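# Raise the tap lever fully with a Kinova arm

## Task

Push the tap's lever up until it is at the top of its travel, and leave it there on its own; it does not count if the robot is still holding it in place at the end.

## Robot and tools

Robot: a single seven-joint Kinova Gen3 arm with a two-finger parallel gripper (50 mm maximum gap). There is only one arm, so every motion argument describes just this one gripper.

Frame: all poses are in the scene frame. Its origin is on the table surface straight under the arm's base; +z is up, and +y is to the left when facing along +x. The base may sit slightly tilted. Distances are in metres and orientations are unit quaternions written w first (qw, qx, qy, qz). The reported hand position may be a little off, more so when the arm reaches far. The gripper's fingers point along its own +z axis and close along its own x axis. end_effector_position is the midpoint between the pads; the fingertips extend 17.5 mm past it. Pure rotations pivot about that point.

A row is 10 numbers: x, y, z, qw, qx, qy, qz, position, force_limit, speed. The first seven are an absolute target pose for the gripper in the scene frame. The last three are each in [-1, 1]: position is the finger opening (+1 fully open, about -0.65 pads touching, -1 to close on an object until it stops them); force_limit is per-pad pressing force (-1 about 20 N, 0 about 102 N, +1 about 185 N, actual grip up to ~17% more); speed is the rate the gap changes (-1 20 mm/s, 0 85 mm/s, +1 150 mm/s). Changing force_limit or speed only takes effect once position changes by at least 0.01.

Tools:
- execute_actions(actions): a list of actions; each action is a list of up to 15 rows, one per 1/30 s step, and a short action repeats its final row to fill 15 steps. An empty list just reports state and images. A target more than 0.6 m from the gripper's current position along any gripper axis is rejected; a malformed action, or a first action failing that check, rejects the whole call. Repeat the desired quaternion in every row rather than copying a drifted reported one.
- move(target, speed, blocking): one row as target; the gripper follows a straight path to that absolute pose, turning the short way. speed is path top speed in m/s, 0.002 to 0.5 (default 0.25); rotation is capped at twice that in rad/s. Paths last 0.5 to 10 s and stop at 10 s even if short. The finger values are applied at the start. The path ignores obstacles, and the real hand can lag, wander, or exceed the speed. With blocking=false the call returns after 0.5 s while motion continues; other moves and execute_actions are refused until a result shows it ended (use wait or stop). The result has a 'move:' line: done, off_target, moving, held or fault, plus limits (paced = pose was clipped; held = a check blocked some steps, after which the arm may lurch fast), and the remaining distance to target.
- wait(seconds): 0 to 10; lets time pass holding the last command, returns early if a running move ends.
- stop(): brakes a running move; needs braking room; fingers continue.
- zoom_image(camera, region): enlarges part of the latest image of cam_head_left, cam_head_right or cam_wrist; region [x0, y0, x1, y1] in pixels, origin top-left, at most 504 by 504.
- read_manual(section): licence text only; no motion.
- finished_scene(scene): pass the current scene's number to end it, irreversible; do it only once the lever stays up unaided and the arm has settled.

Controller behaviour: each step, the commanded pose is clamped to within 70 mm and 16 degrees of the measured pose, then damped inverse kinematics chases it, favouring position over orientation. Far targets need several actions; after an action the arm continues only to the last clamped pose, so keep sending the remainder. 'Hand target' in results is the pose currently being pursued. A 'pose unreachable' line means the clearance check altered or blocked the command (a mount under the base counts as arm). The elbow never fully straightens.

Results give end-effector pose, joint positions, joint torques (with per-unit offset, scale and noise), gripper state and three 504x504 images in order cam_head_left, cam_head_right, cam_wrist. object_status: 0 fingers moving, 1 blocked while opening, 2 blocked while closing (a grasp), 3 reached commanded opening or pads met. position_measured in counts: gap ≈ (250 - counts) × 0.202 mm.

Joint ranges (rad): waist ±6.283, shoulder ±2.250, upper arm roll ±6.283, elbow ±2.580, forearm roll ±6.283, wrist pitch ±2.100, wrist roll ±6.283. Load limits (N m): first four joints 51.3, last three 32.3. Reaching one stops the arm for 10 s and drops the remaining call (torque fault). Holding loads heats motors; MOTOR HOT appears from 60 °C and at 75 °C an over-temperature fault lets the arm sag.

Cautions: approach the lever slowly, since faster contact and aiming far beyond the contact point both push harder. Avoid slamming, hard shoves, knocking things over, or dropping anything. Lift the lever by pushing from underneath or grasping it, then release and back away so it stays up on its own before ending the scene. Smooth, short, low-effort motion is preferred.

Each tool is called after "Call:" in YAML: its name, and indented under it one key for each argument.

## Session

Call:
execute_actions:
  actions: []

Scene clock: 0.00 s.
end_effector_position=(+0.1422, -0.3600, +0.2668) position_measured=3 object_status=3 end_effector_quat_wxyz=(-0.145, +0.799, +0.395, -0.429)
Joint positions: [0.614 0.778 0.006 1.467 0.594 1.649 1.375]
Joint velocities: [-0.    -0.    -0.    -0.    -0.    -0.    -0.001]
Joint torques (N m, as the joint torque sensors report them, + toward a larger angle): no reading
Motor temperatures (°C, as the motors report them): [38 35 31 34 39 41 53]
Hand target: +0.142, -0.360, +0.267; -0.145, +0.799, +0.395, -0.429

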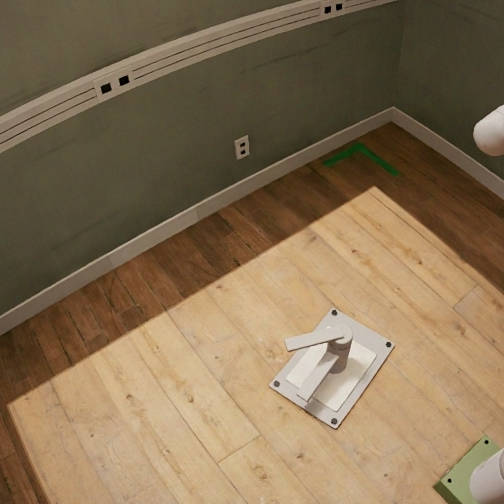

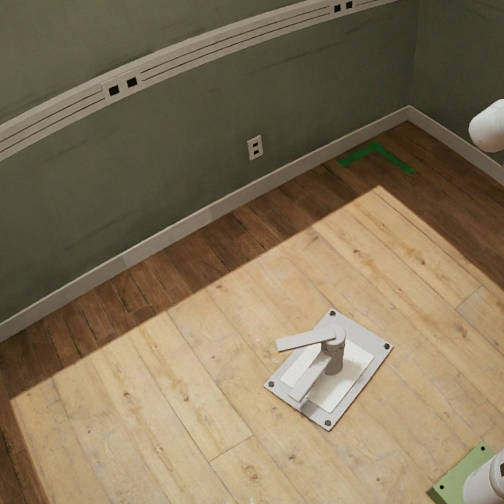

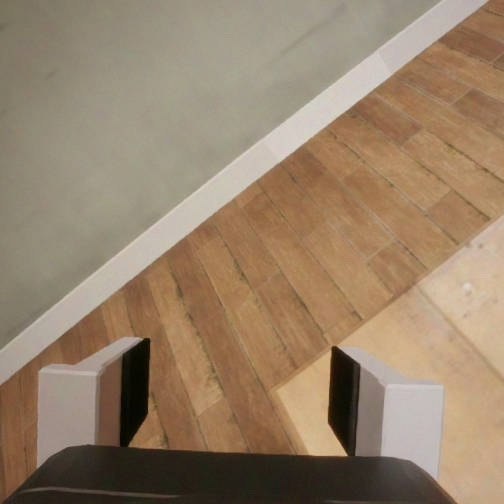

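Call:
zoom_image:
  camera: "cam_head_left"
  region: [250, 290, 410, 450]

Call:
zoom_image:
  camera: "cam_head_right"
  region: [250, 290, 410, 450]

Call:
zoom_image:
  camera: "cam_head_right"
  region: [384, 384, 504, 504]

Region (250, 290, 410, 450) of cam_head_left's 504x504 image, scaled by 3.150, with more detail than that image has.

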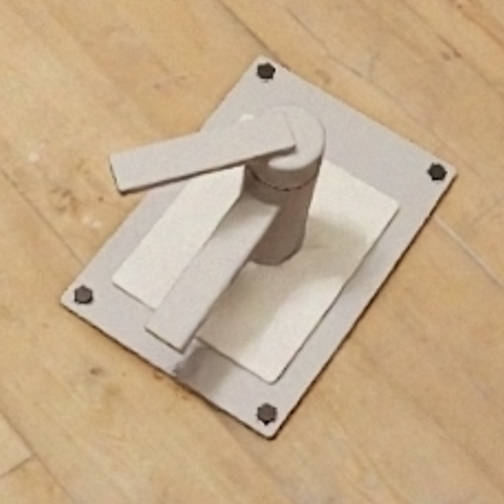

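Region (250, 290, 410, 450) of cam_head_right's 504x504 image, scaled by 3.150, with more detail than that image has.

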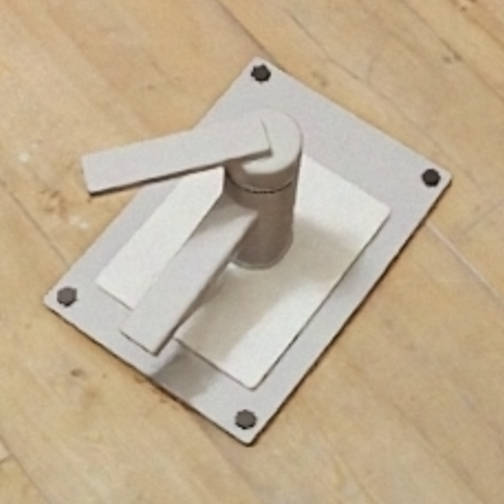

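Region (384, 384, 504, 504) of cam_head_right's 504x504 image, scaled by 4.200, with more detail than that image has.

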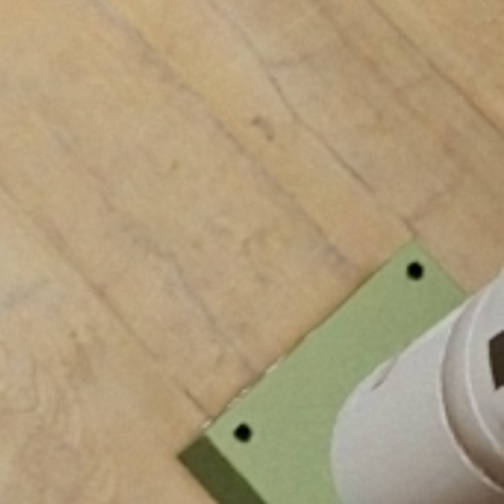

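Call:
move:
  target: [0.35,0.0,0.40,0,1,0,0,1,0,0]
  speed: 0.3

Scene clock: 18.80 s.
end_effector_position=(+0.3483, -0.0002, +0.4000) position_measured=3 object_status=3 end_effector_quat_wxyz=(-0.000, +1.000, +0.001, -0.001)
Joint positions: [ 0.14   0.087 -0.161  1.58   0.004  1.475  0.007]
Joint velocities: [-0.004 -0.003 -0.007 -0.001  0.003  0.    -0.005]
Joint torques (N m, as the joint torque sensors report them, + toward a larger angle): [  0.3  -10.5    0.36  -9.41   0.14   0.18  -0.1 ]
Motor temperatures (°C, as the motors report them): [38 36 31 34 39 41 53]
Hand target: +0.348, +0.000, +0.400; -0.000, +1.000, +0.002, -0.001
Off the commanded pose: 0.002 m, 0 deg.
move: done

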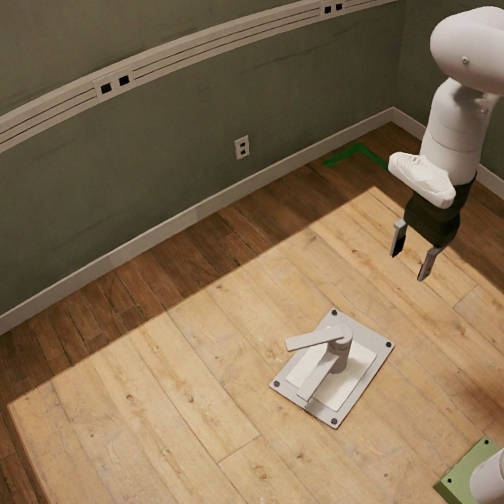

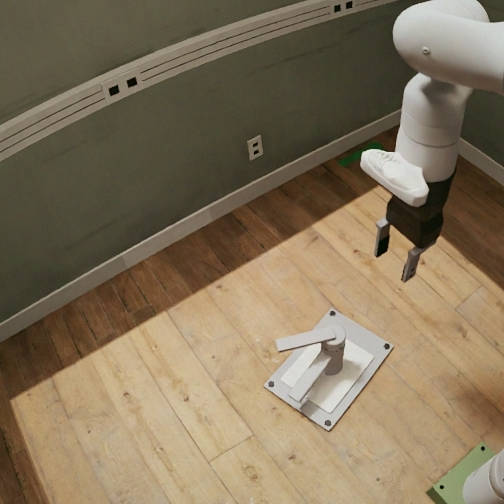

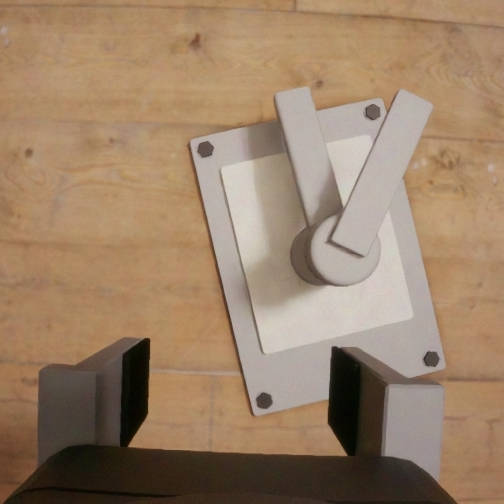

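Call:
move:
  target: [0.45,0.0,0.40,0,1,0,0,1,0,0]
  speed: 0.3

Scene clock: 25.60 s.
end_effector_position=(+0.4498, +0.0000, +0.4007) position_measured=3 object_status=3 end_effector_quat_wxyz=(-0.000, +1.000, -0.000, +0.001)
Joint positions: [ 0.099  0.327 -0.162  1.272  0.042  1.542 -0.031]
Joint velocities: [-0.002  0.013 -0.001 -0.006  0.001  0.003 -0.001]
Joint torques (N m, as the joint torque sensors report them, + toward a larger angle): [  0.5  -16.38   0.04  -8.75  -0.02   0.17  -0.15]
Motor temperatures (°C, as the motors report them): [38 36 31 34 39 41 53]
Hand target: +0.450, +0.000, +0.400; -0.000, +1.000, +0.000, -0.000
Off the commanded pose: 0.001 m, 0 deg.
move: done

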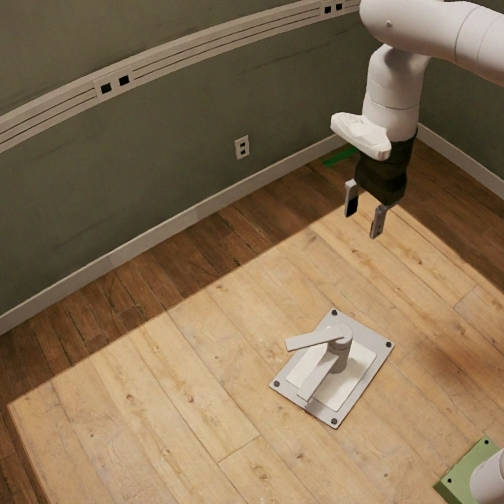

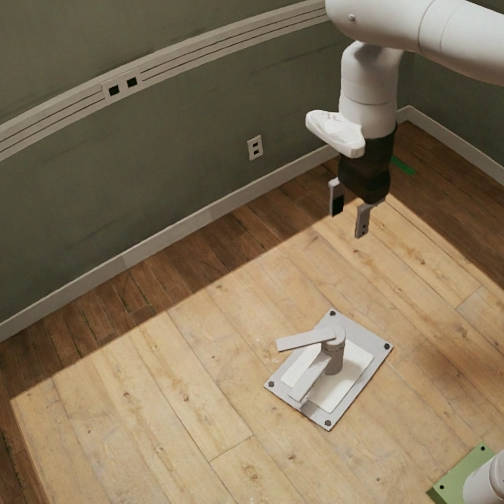

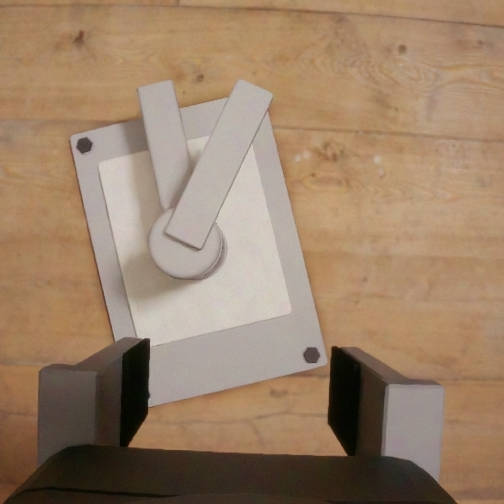

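Call:
zoom_image:
  camera: "cam_wrist"
  region: [100, 60, 340, 300]

Region (100, 60, 340, 300) of cam_wrist's 504x504 image, scaled by 2.100.

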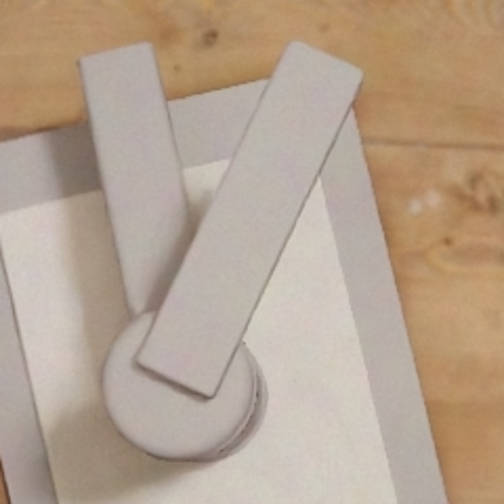

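Call:
move:
  target: [0.448,0.125,0.22,0,0.98,-0.199,0,1,-0.6,0]
  speed: 0.3

Scene clock: 55.43 s.
end_effector_position=(+0.4480, +0.1243, +0.2201) position_measured=3 object_status=3 end_effector_quat_wxyz=(+0.000, +0.980, -0.200, -0.000)
Joint positions: [-0.184  0.45  -0.164  1.687  0.075  1.005 -0.75 ]
Joint velocities: [-0.008  0.003 -0.003  0.001  0.003 -0.001 -0.003]
Joint torques (N m, as the joint torque sensors report them, + toward a larger angle): [  0.66 -16.66  -0.15  -7.69   0.1    0.36   0.26]
Motor temperatures (°C, as the motors report them): [38 36 31 34 39 41 53]
Hand target: +0.448, +0.125, +0.220; +0.000, +0.980, -0.200, -0.000
Off the commanded pose: 0.001 m, 0 deg.
move: done

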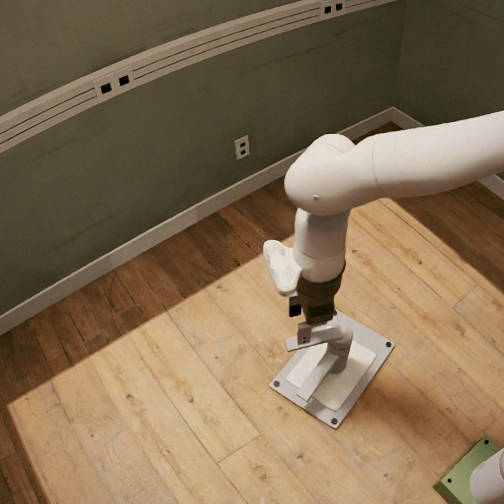

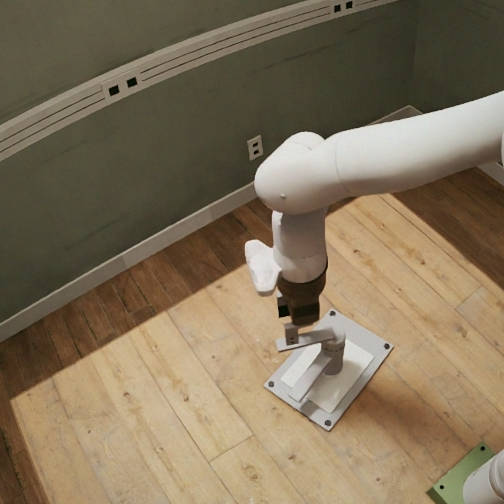

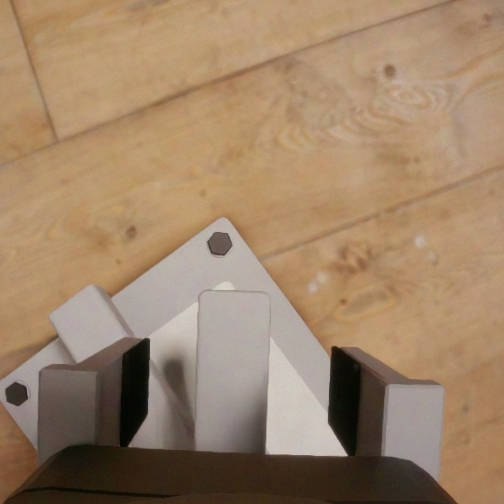

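Call:
move:
  target: [0.4462,0.1258,0.144,0,0.98,-0.199,0,0.5,-0.6,0]
  speed: 0.15

Call:
zoom_image:
  camera: "cam_head_left"
  region: [240, 260, 400, 420]

Scene clock: 59.83 s.
end_effector_position=(+0.4464, +0.1257, +0.1442) position_measured=78 object_status=3 end_effector_quat_wxyz=(+0.000, +0.980, -0.199, +0.000)
Joint positions: [-0.198  0.562 -0.153  1.792  0.104  0.789 -0.778]
Joint velocities: [-0.002  0.005 -0.     0.001  0.    -0.002  0.   ]
Joint torques (N m, as the joint torque sensors report them, + toward a larger angle): [  0.25 -17.5    0.24  -6.43   0.29   0.2   -0.13]
Motor temperatures (°C, as the motors report them): [38 36 31 34 39 41 53]
Hand target: +0.446, +0.126, +0.144; +0.000, +0.980, -0.199, +0.000
Off the commanded pose: 0.000 m, 0 deg.
move: done

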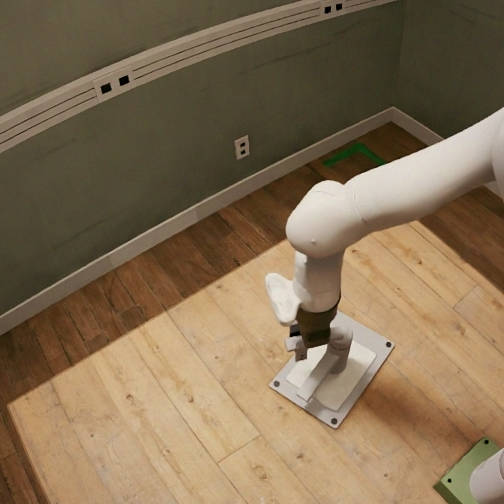

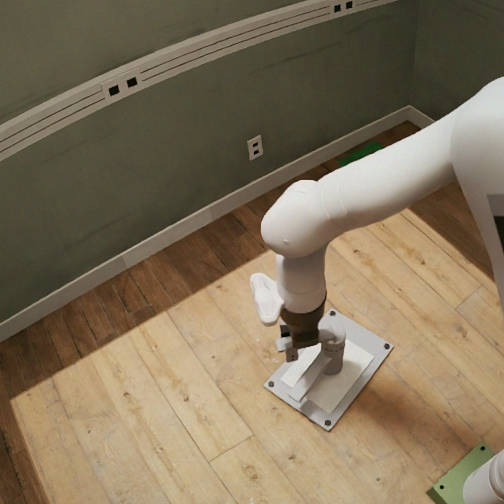

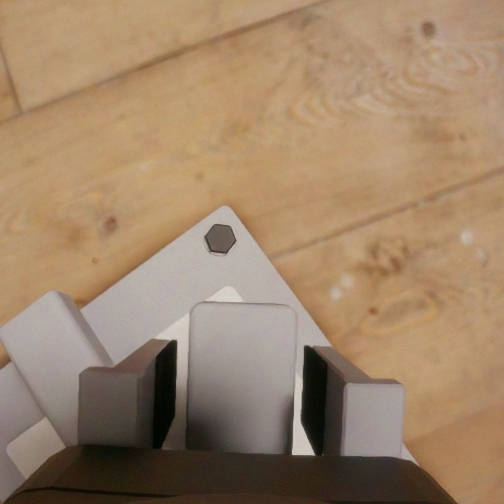

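Region (240, 260, 400, 420) of cam_head_left's 504x504 image, scaled by 3.150, with more detail than that image has.

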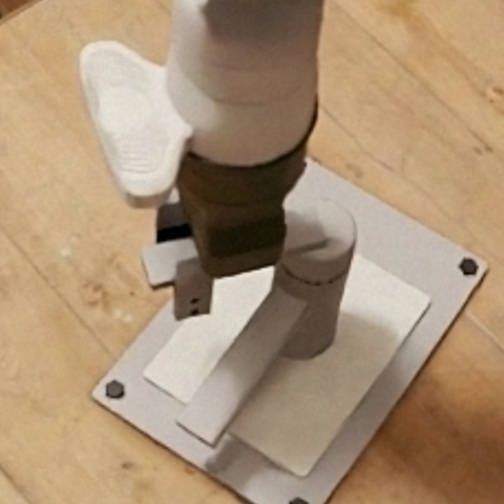

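Call:
execute_actions:
  actions:
    - [[0.4462,0.1258,0.144,0,0.98,-0.199,0,-1,-0.6,0]]

Call:
move:
  target: [0.4448,0.1224,0.1586,-0.0854,0.9763,-0.1982,0.0173,-1,-0.6,0]
  speed: 0.04

Call:
zoom_image:
  camera: "cam_head_left"
  region: [240, 260, 400, 420]

Scene clock: 66.67 s.
end_effector_position=(+0.4464, +0.1257, +0.1440) position_measured=128 object_status=2 end_effector_quat_wxyz=(+0.000, +0.980, -0.199, +0.000)
Joint positions: [-0.198  0.562 -0.153  1.793  0.104  0.788 -0.777]
Joint velocities: [ 0.001  0.     0.     0.    -0.    -0.     0.   ]
Joint torques (N m, as the joint torque sensors report them, + toward a larger angle): [  0.74 -17.56  -0.24  -6.33   0.03   0.29  -0.44]
Motor temperatures (°C, as the motors report them): [38 36 31 34 39 41 53]
Hand target: +0.446, +0.126, +0.144; +0.000, +0.980, -0.199, +0.000
Off the commanded pose: 0.000 m, 0 deg.

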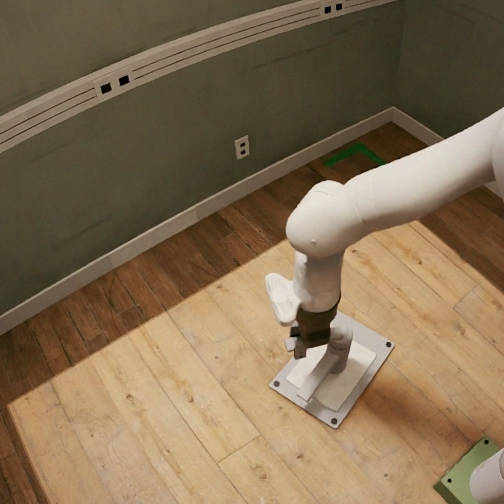

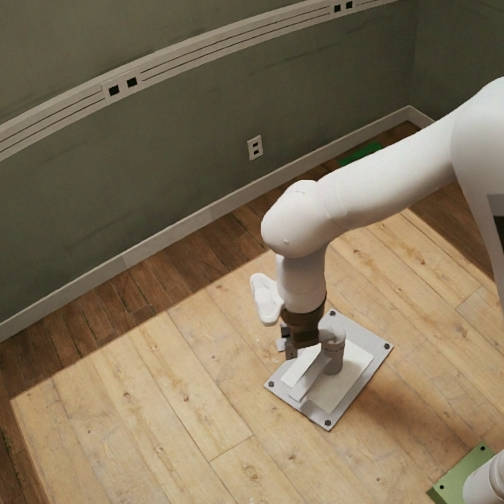

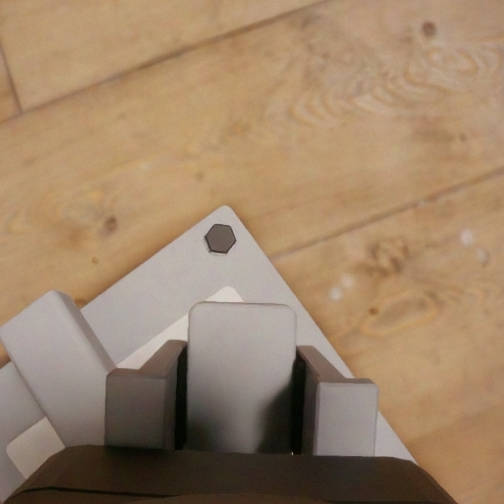

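Scene clock: 69.07 s.
end_effector_position=(+0.4456, +0.1236, +0.1584) position_measured=128 object_status=2 end_effector_quat_wxyz=(-0.086, +0.976, -0.197, +0.018)
Joint positions: [ 0.007  0.509 -0.275  1.893 -0.033  0.651 -0.577]
Joint velocities: [ 0.007 -0.002 -0.004  0.003 -0.007 -0.003  0.009]
Joint torques (N m, as the joint torque sensors report them, + toward a larger angle): [  1.22 -17.22  -0.16  -5.52  -0.08   0.41  -0.24]
Motor temperatures (°C, as the motors report them): [38 36 31 34 39 41 53]
Hand target: +0.445, +0.122, +0.159; -0.086, +0.976, -0.198, +0.017
Off the commanded pose: 0.001 m, 0 deg.
move: done

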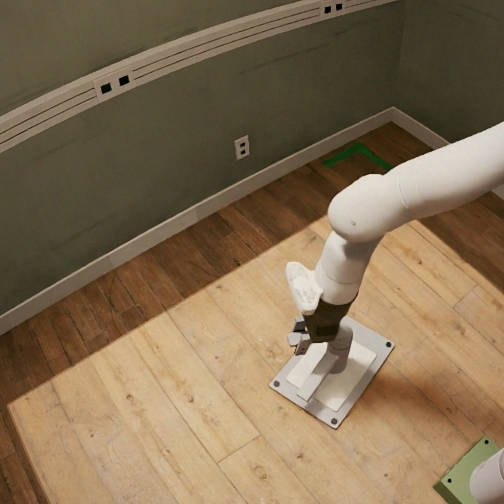

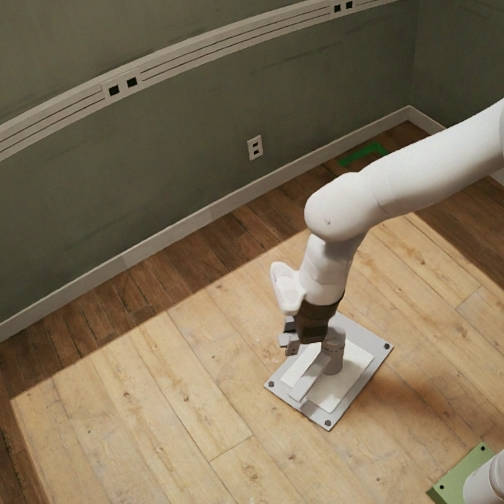

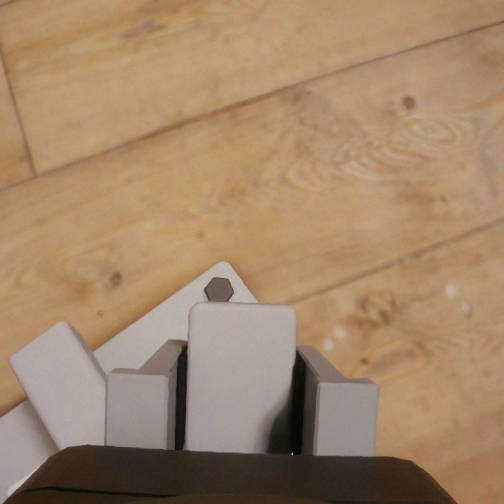

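Region (240, 260, 400, 420) of cam_head_left's 504x504 image, scaled by 3.150, with more detail than that image has.

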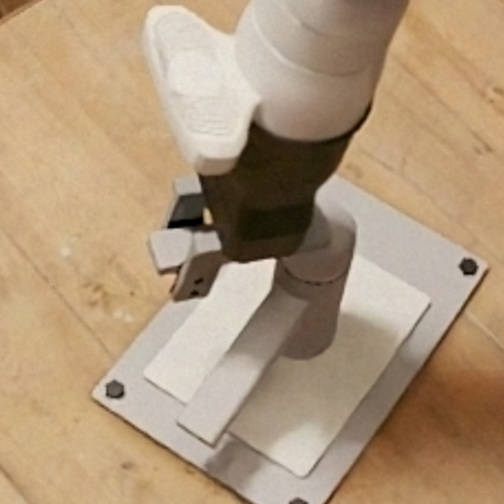

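Call:
move:
  target: [0.4423,0.1167,0.1723,-0.1701,0.9651,-0.196,0.0345,-1,-0.6,0]
  speed: 0.06

Call:
zoom_image:
  camera: "cam_head_left"
  region: [240, 260, 400, 420]

Scene clock: 73.47 s.
end_effector_position=(+0.4438, +0.1189, +0.1729) position_measured=128 object_status=2 end_effector_quat_wxyz=(-0.171, +0.965, -0.194, +0.036)
Joint positions: [ 0.275  0.498 -0.455  1.977 -0.205  0.544 -0.319]
Joint velocities: [ 0.01  -0.    -0.006  0.002 -0.009 -0.001  0.012]
Joint torques (N m, as the joint torque sensors report them, + toward a larger angle): [  2.05 -15.85  -0.79  -4.68  -0.06   0.67  -0.14]
Motor temperatures (°C, as the motors report them): [38 36 31 34 39 41 53]
Hand target: +0.442, +0.117, +0.172; -0.170, +0.965, -0.196, +0.035
Off the commanded pose: 0.003 m, 0 deg.
move: done

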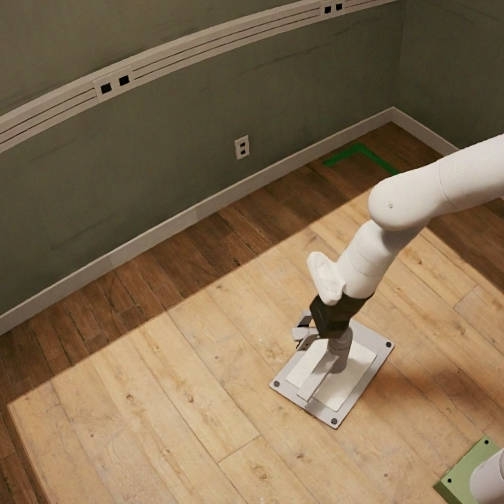

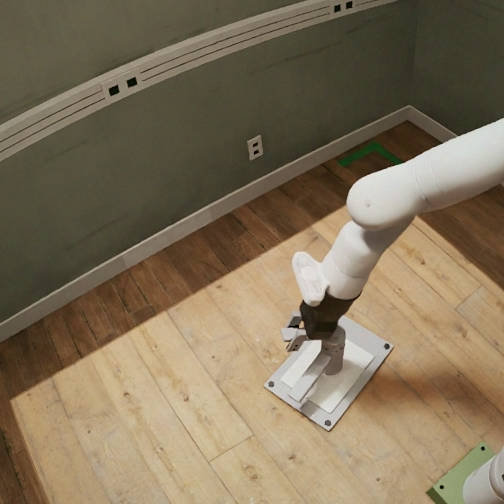

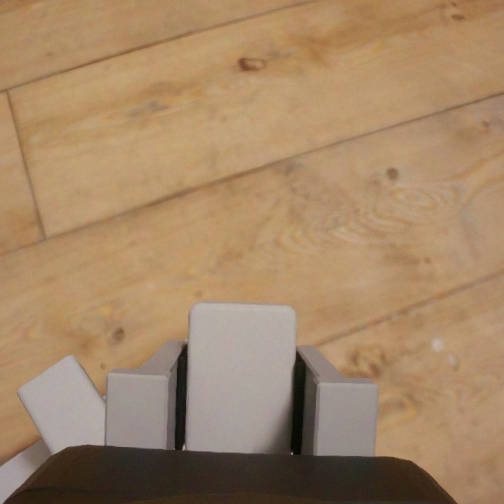

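Region (240, 260, 400, 420) of cam_head_left's 504x504 image, scaled by 3.150, with more detail than that image has.

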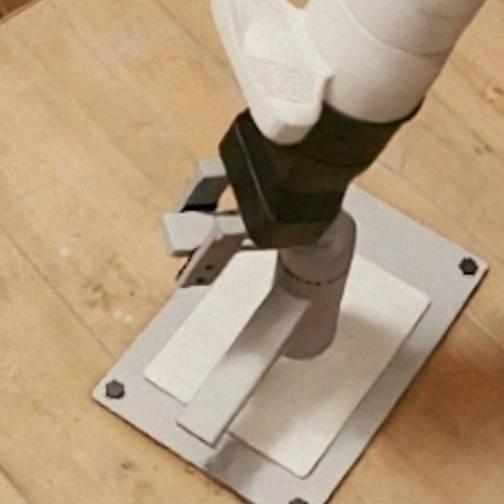

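Call:
move:
  target: [0.4402,0.1116,0.1854,-0.2536,0.9466,-0.1922,0.0515,-1,-0.6,0]
  speed: 0.06

Call:
zoom_image:
  camera: "cam_head_left"
  region: [240, 260, 400, 420]

Scene clock: 79.30 s.
end_effector_position=(+0.4410, +0.1186, +0.1786) position_measured=128 object_status=2 end_effector_quat_wxyz=(-0.257, +0.947, -0.187, +0.048)
Joint positions: [ 0.557  0.575 -0.674  2.04  -0.357  0.461 -0.056]
Joint velocities: [ 0.015  0.007 -0.011  0.002 -0.005 -0.003  0.008]
Joint torques (N m, as the joint torque sensors report them, + toward a larger angle): [ 11.16 -30.77  -3.45  -3.57  -2.11   6.74  -0.96]
Motor temperatures (°C, as the motors report them): [38 36 31 34 39 41 53]
Hand target: +0.440, +0.112, +0.185; -0.254, +0.947, -0.192, +0.052
Off the commanded pose: 0.010 m, 1 deg.
move: off_target

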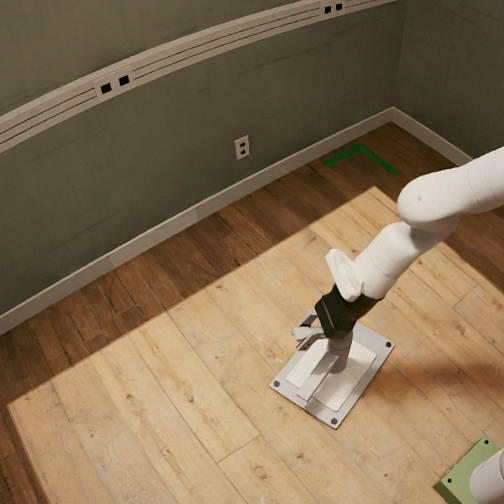

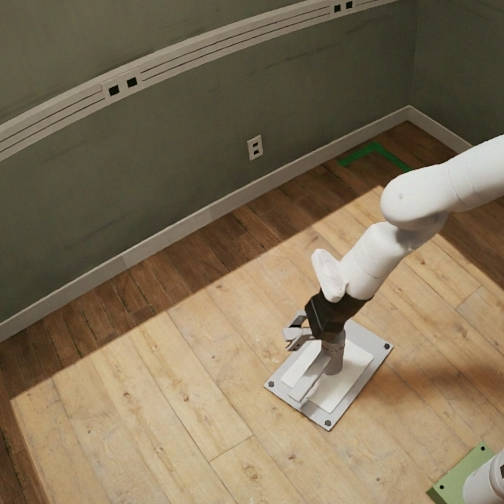

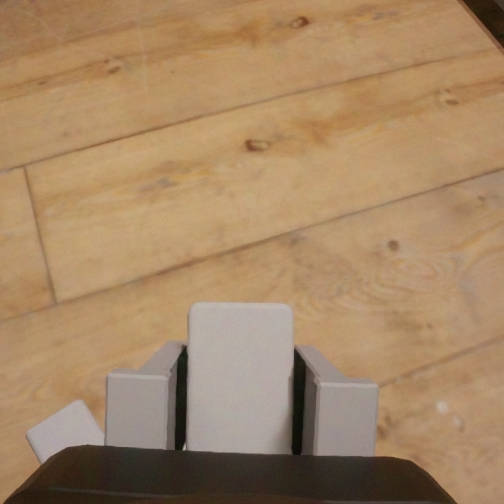

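Region (240, 260, 400, 420) of cam_head_left's 504x504 image, scaled by 3.150, with more detail than that image has.

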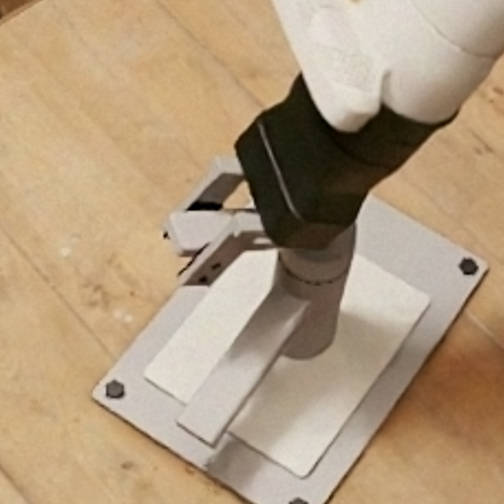

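Hit the stop (~23°). Relieve the load, then release and back away.

Call:
execute_actions:
  actions:
    - [[0.441,0.118,0.179,-0.2536,0.9466,-0.1922,0.0515,-1,-0.6,0],[0.441,0.118,0.179,-0.2536,0.9466,-0.1922,0.0515,-1,-0.6,0],[0.441,0.118,0.179,-0.2536,0.9466,-0.1922,0.0515,-1,-0.6,0],[0.441,0.118,0.179,-0.2536,0.9466,-0.1922,0.0515,-1,-0.6,0],[0.441,0.118,0.179,-0.2536,0.9466,-0.1922,0.0515,-1,-0.6,0],[0.441,0.118,0.179,-0.2536,0.9466,-0.1922,0.0515,-1,-0.6,0],[0.441,0.118,0.179,-0.2536,0.9466,-0.1922,0.0515,-1,-0.6,0],[0.441,0.118,0.179,-0.2536,0.9466,-0.1922,0.0515,1,-0.6,0]]

Call:
move:
  target: [0.43,0.09,0.25,-0.2536,0.9466,-0.1922,0.0515,1,-0.6,0]
  speed: 0.2

Call:
zoom_image:
  camera: "cam_head_left"
  region: [240, 260, 400, 420]

Scene clock: 84.17 s.
end_effector_position=(+0.4409, +0.1182, +0.1788) position_measured=20 object_status=0 end_effector_quat_wxyz=(-0.254, +0.947, -0.192, +0.051)
Joint positions: [ 0.552  0.566 -0.67   2.051 -0.361  0.447 -0.066]
Joint velocities: [ 0.002 -0.005  0.     0.    -0.    -0.     0.   ]
Joint torques (N m, as the joint torque sensors report them, + toward a larger angle): [  0.78 -13.4   -2.88  -5.61  -0.44   0.09  -0.09]
Motor temperatures (°C, as the motors report them): [38 36 31 34 39 41 53]
Hand target: +0.441, +0.118, +0.179; -0.254, +0.947, -0.192, +0.051
Off the commanded pose: 0.000 m, 0 deg.

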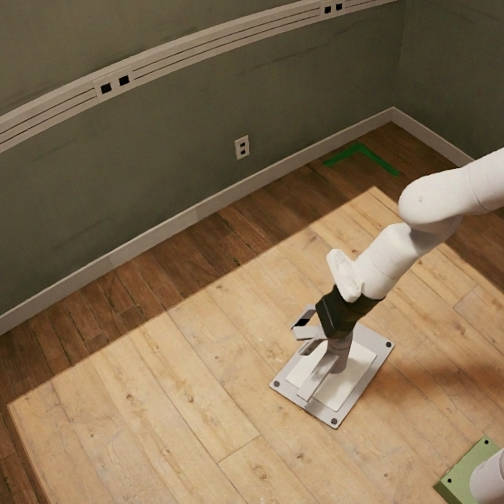

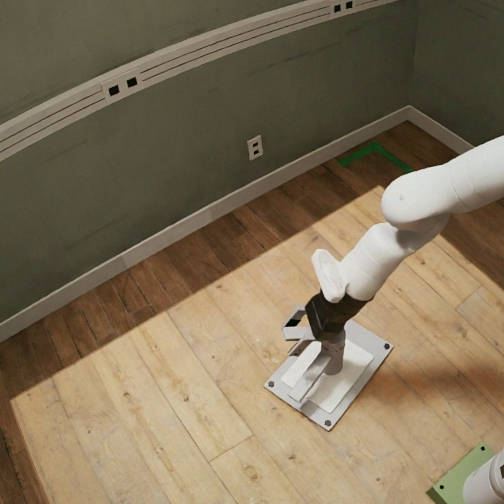

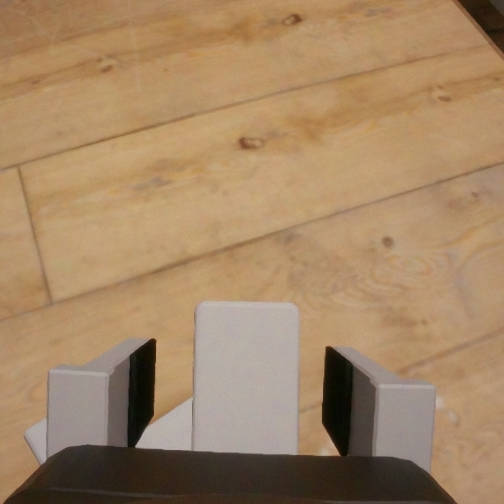

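Scene clock: 85.10 s.
end_effector_position=(+0.4299, +0.0903, +0.2498) position_measured=3 object_status=3 end_effector_quat_wxyz=(-0.254, +0.947, -0.192, +0.051)
Joint positions: [ 0.679  0.404 -0.699  1.979 -0.387  0.701 -0.052]
Joint velocities: [ 0.002 -0.003  0.001 -0.001 -0.001  0.001  0.001]
Joint torques (N m, as the joint torque sensors report them, + toward a larger angle): [  0.78 -12.33  -2.19  -7.43  -0.83   0.2   -0.06]
Motor temperatures (°C, as the motors report them): [38 36 31 34 39 41 53]
Hand target: +0.430, +0.090, +0.250; -0.254, +0.947, -0.192, +0.052
Off the commanded pose: 0.000 m, 0 deg.
move: done

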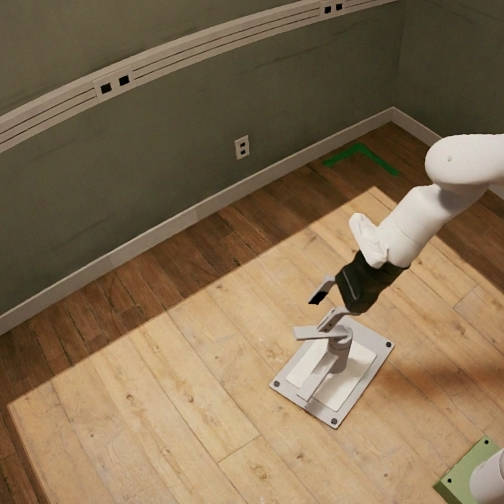

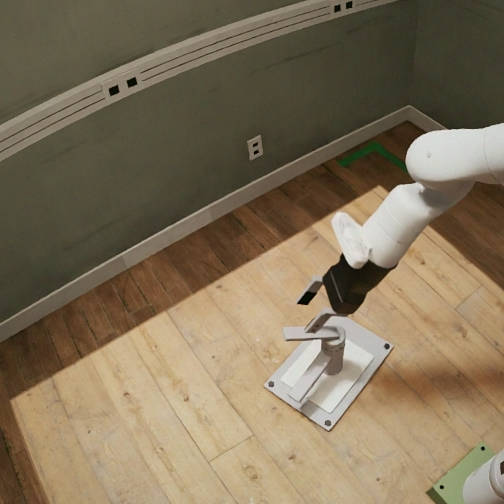

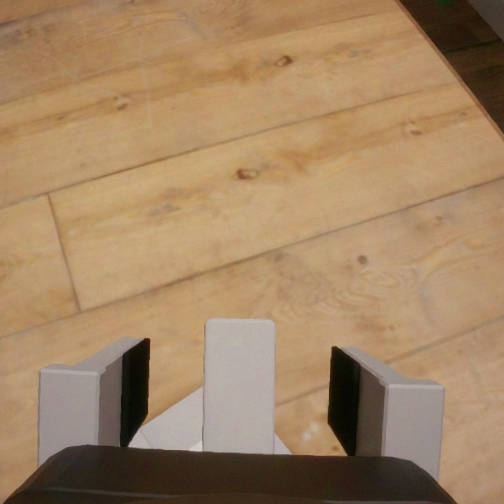

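Region (240, 260, 400, 420) of cam_head_left's 504x504 image, scaled by 3.150, with more detail than that image has.

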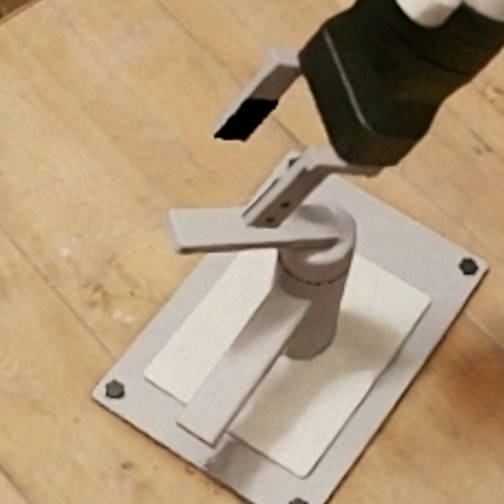

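Call:
finished_scene:
  scene: 1

The scene is finished: the task was done.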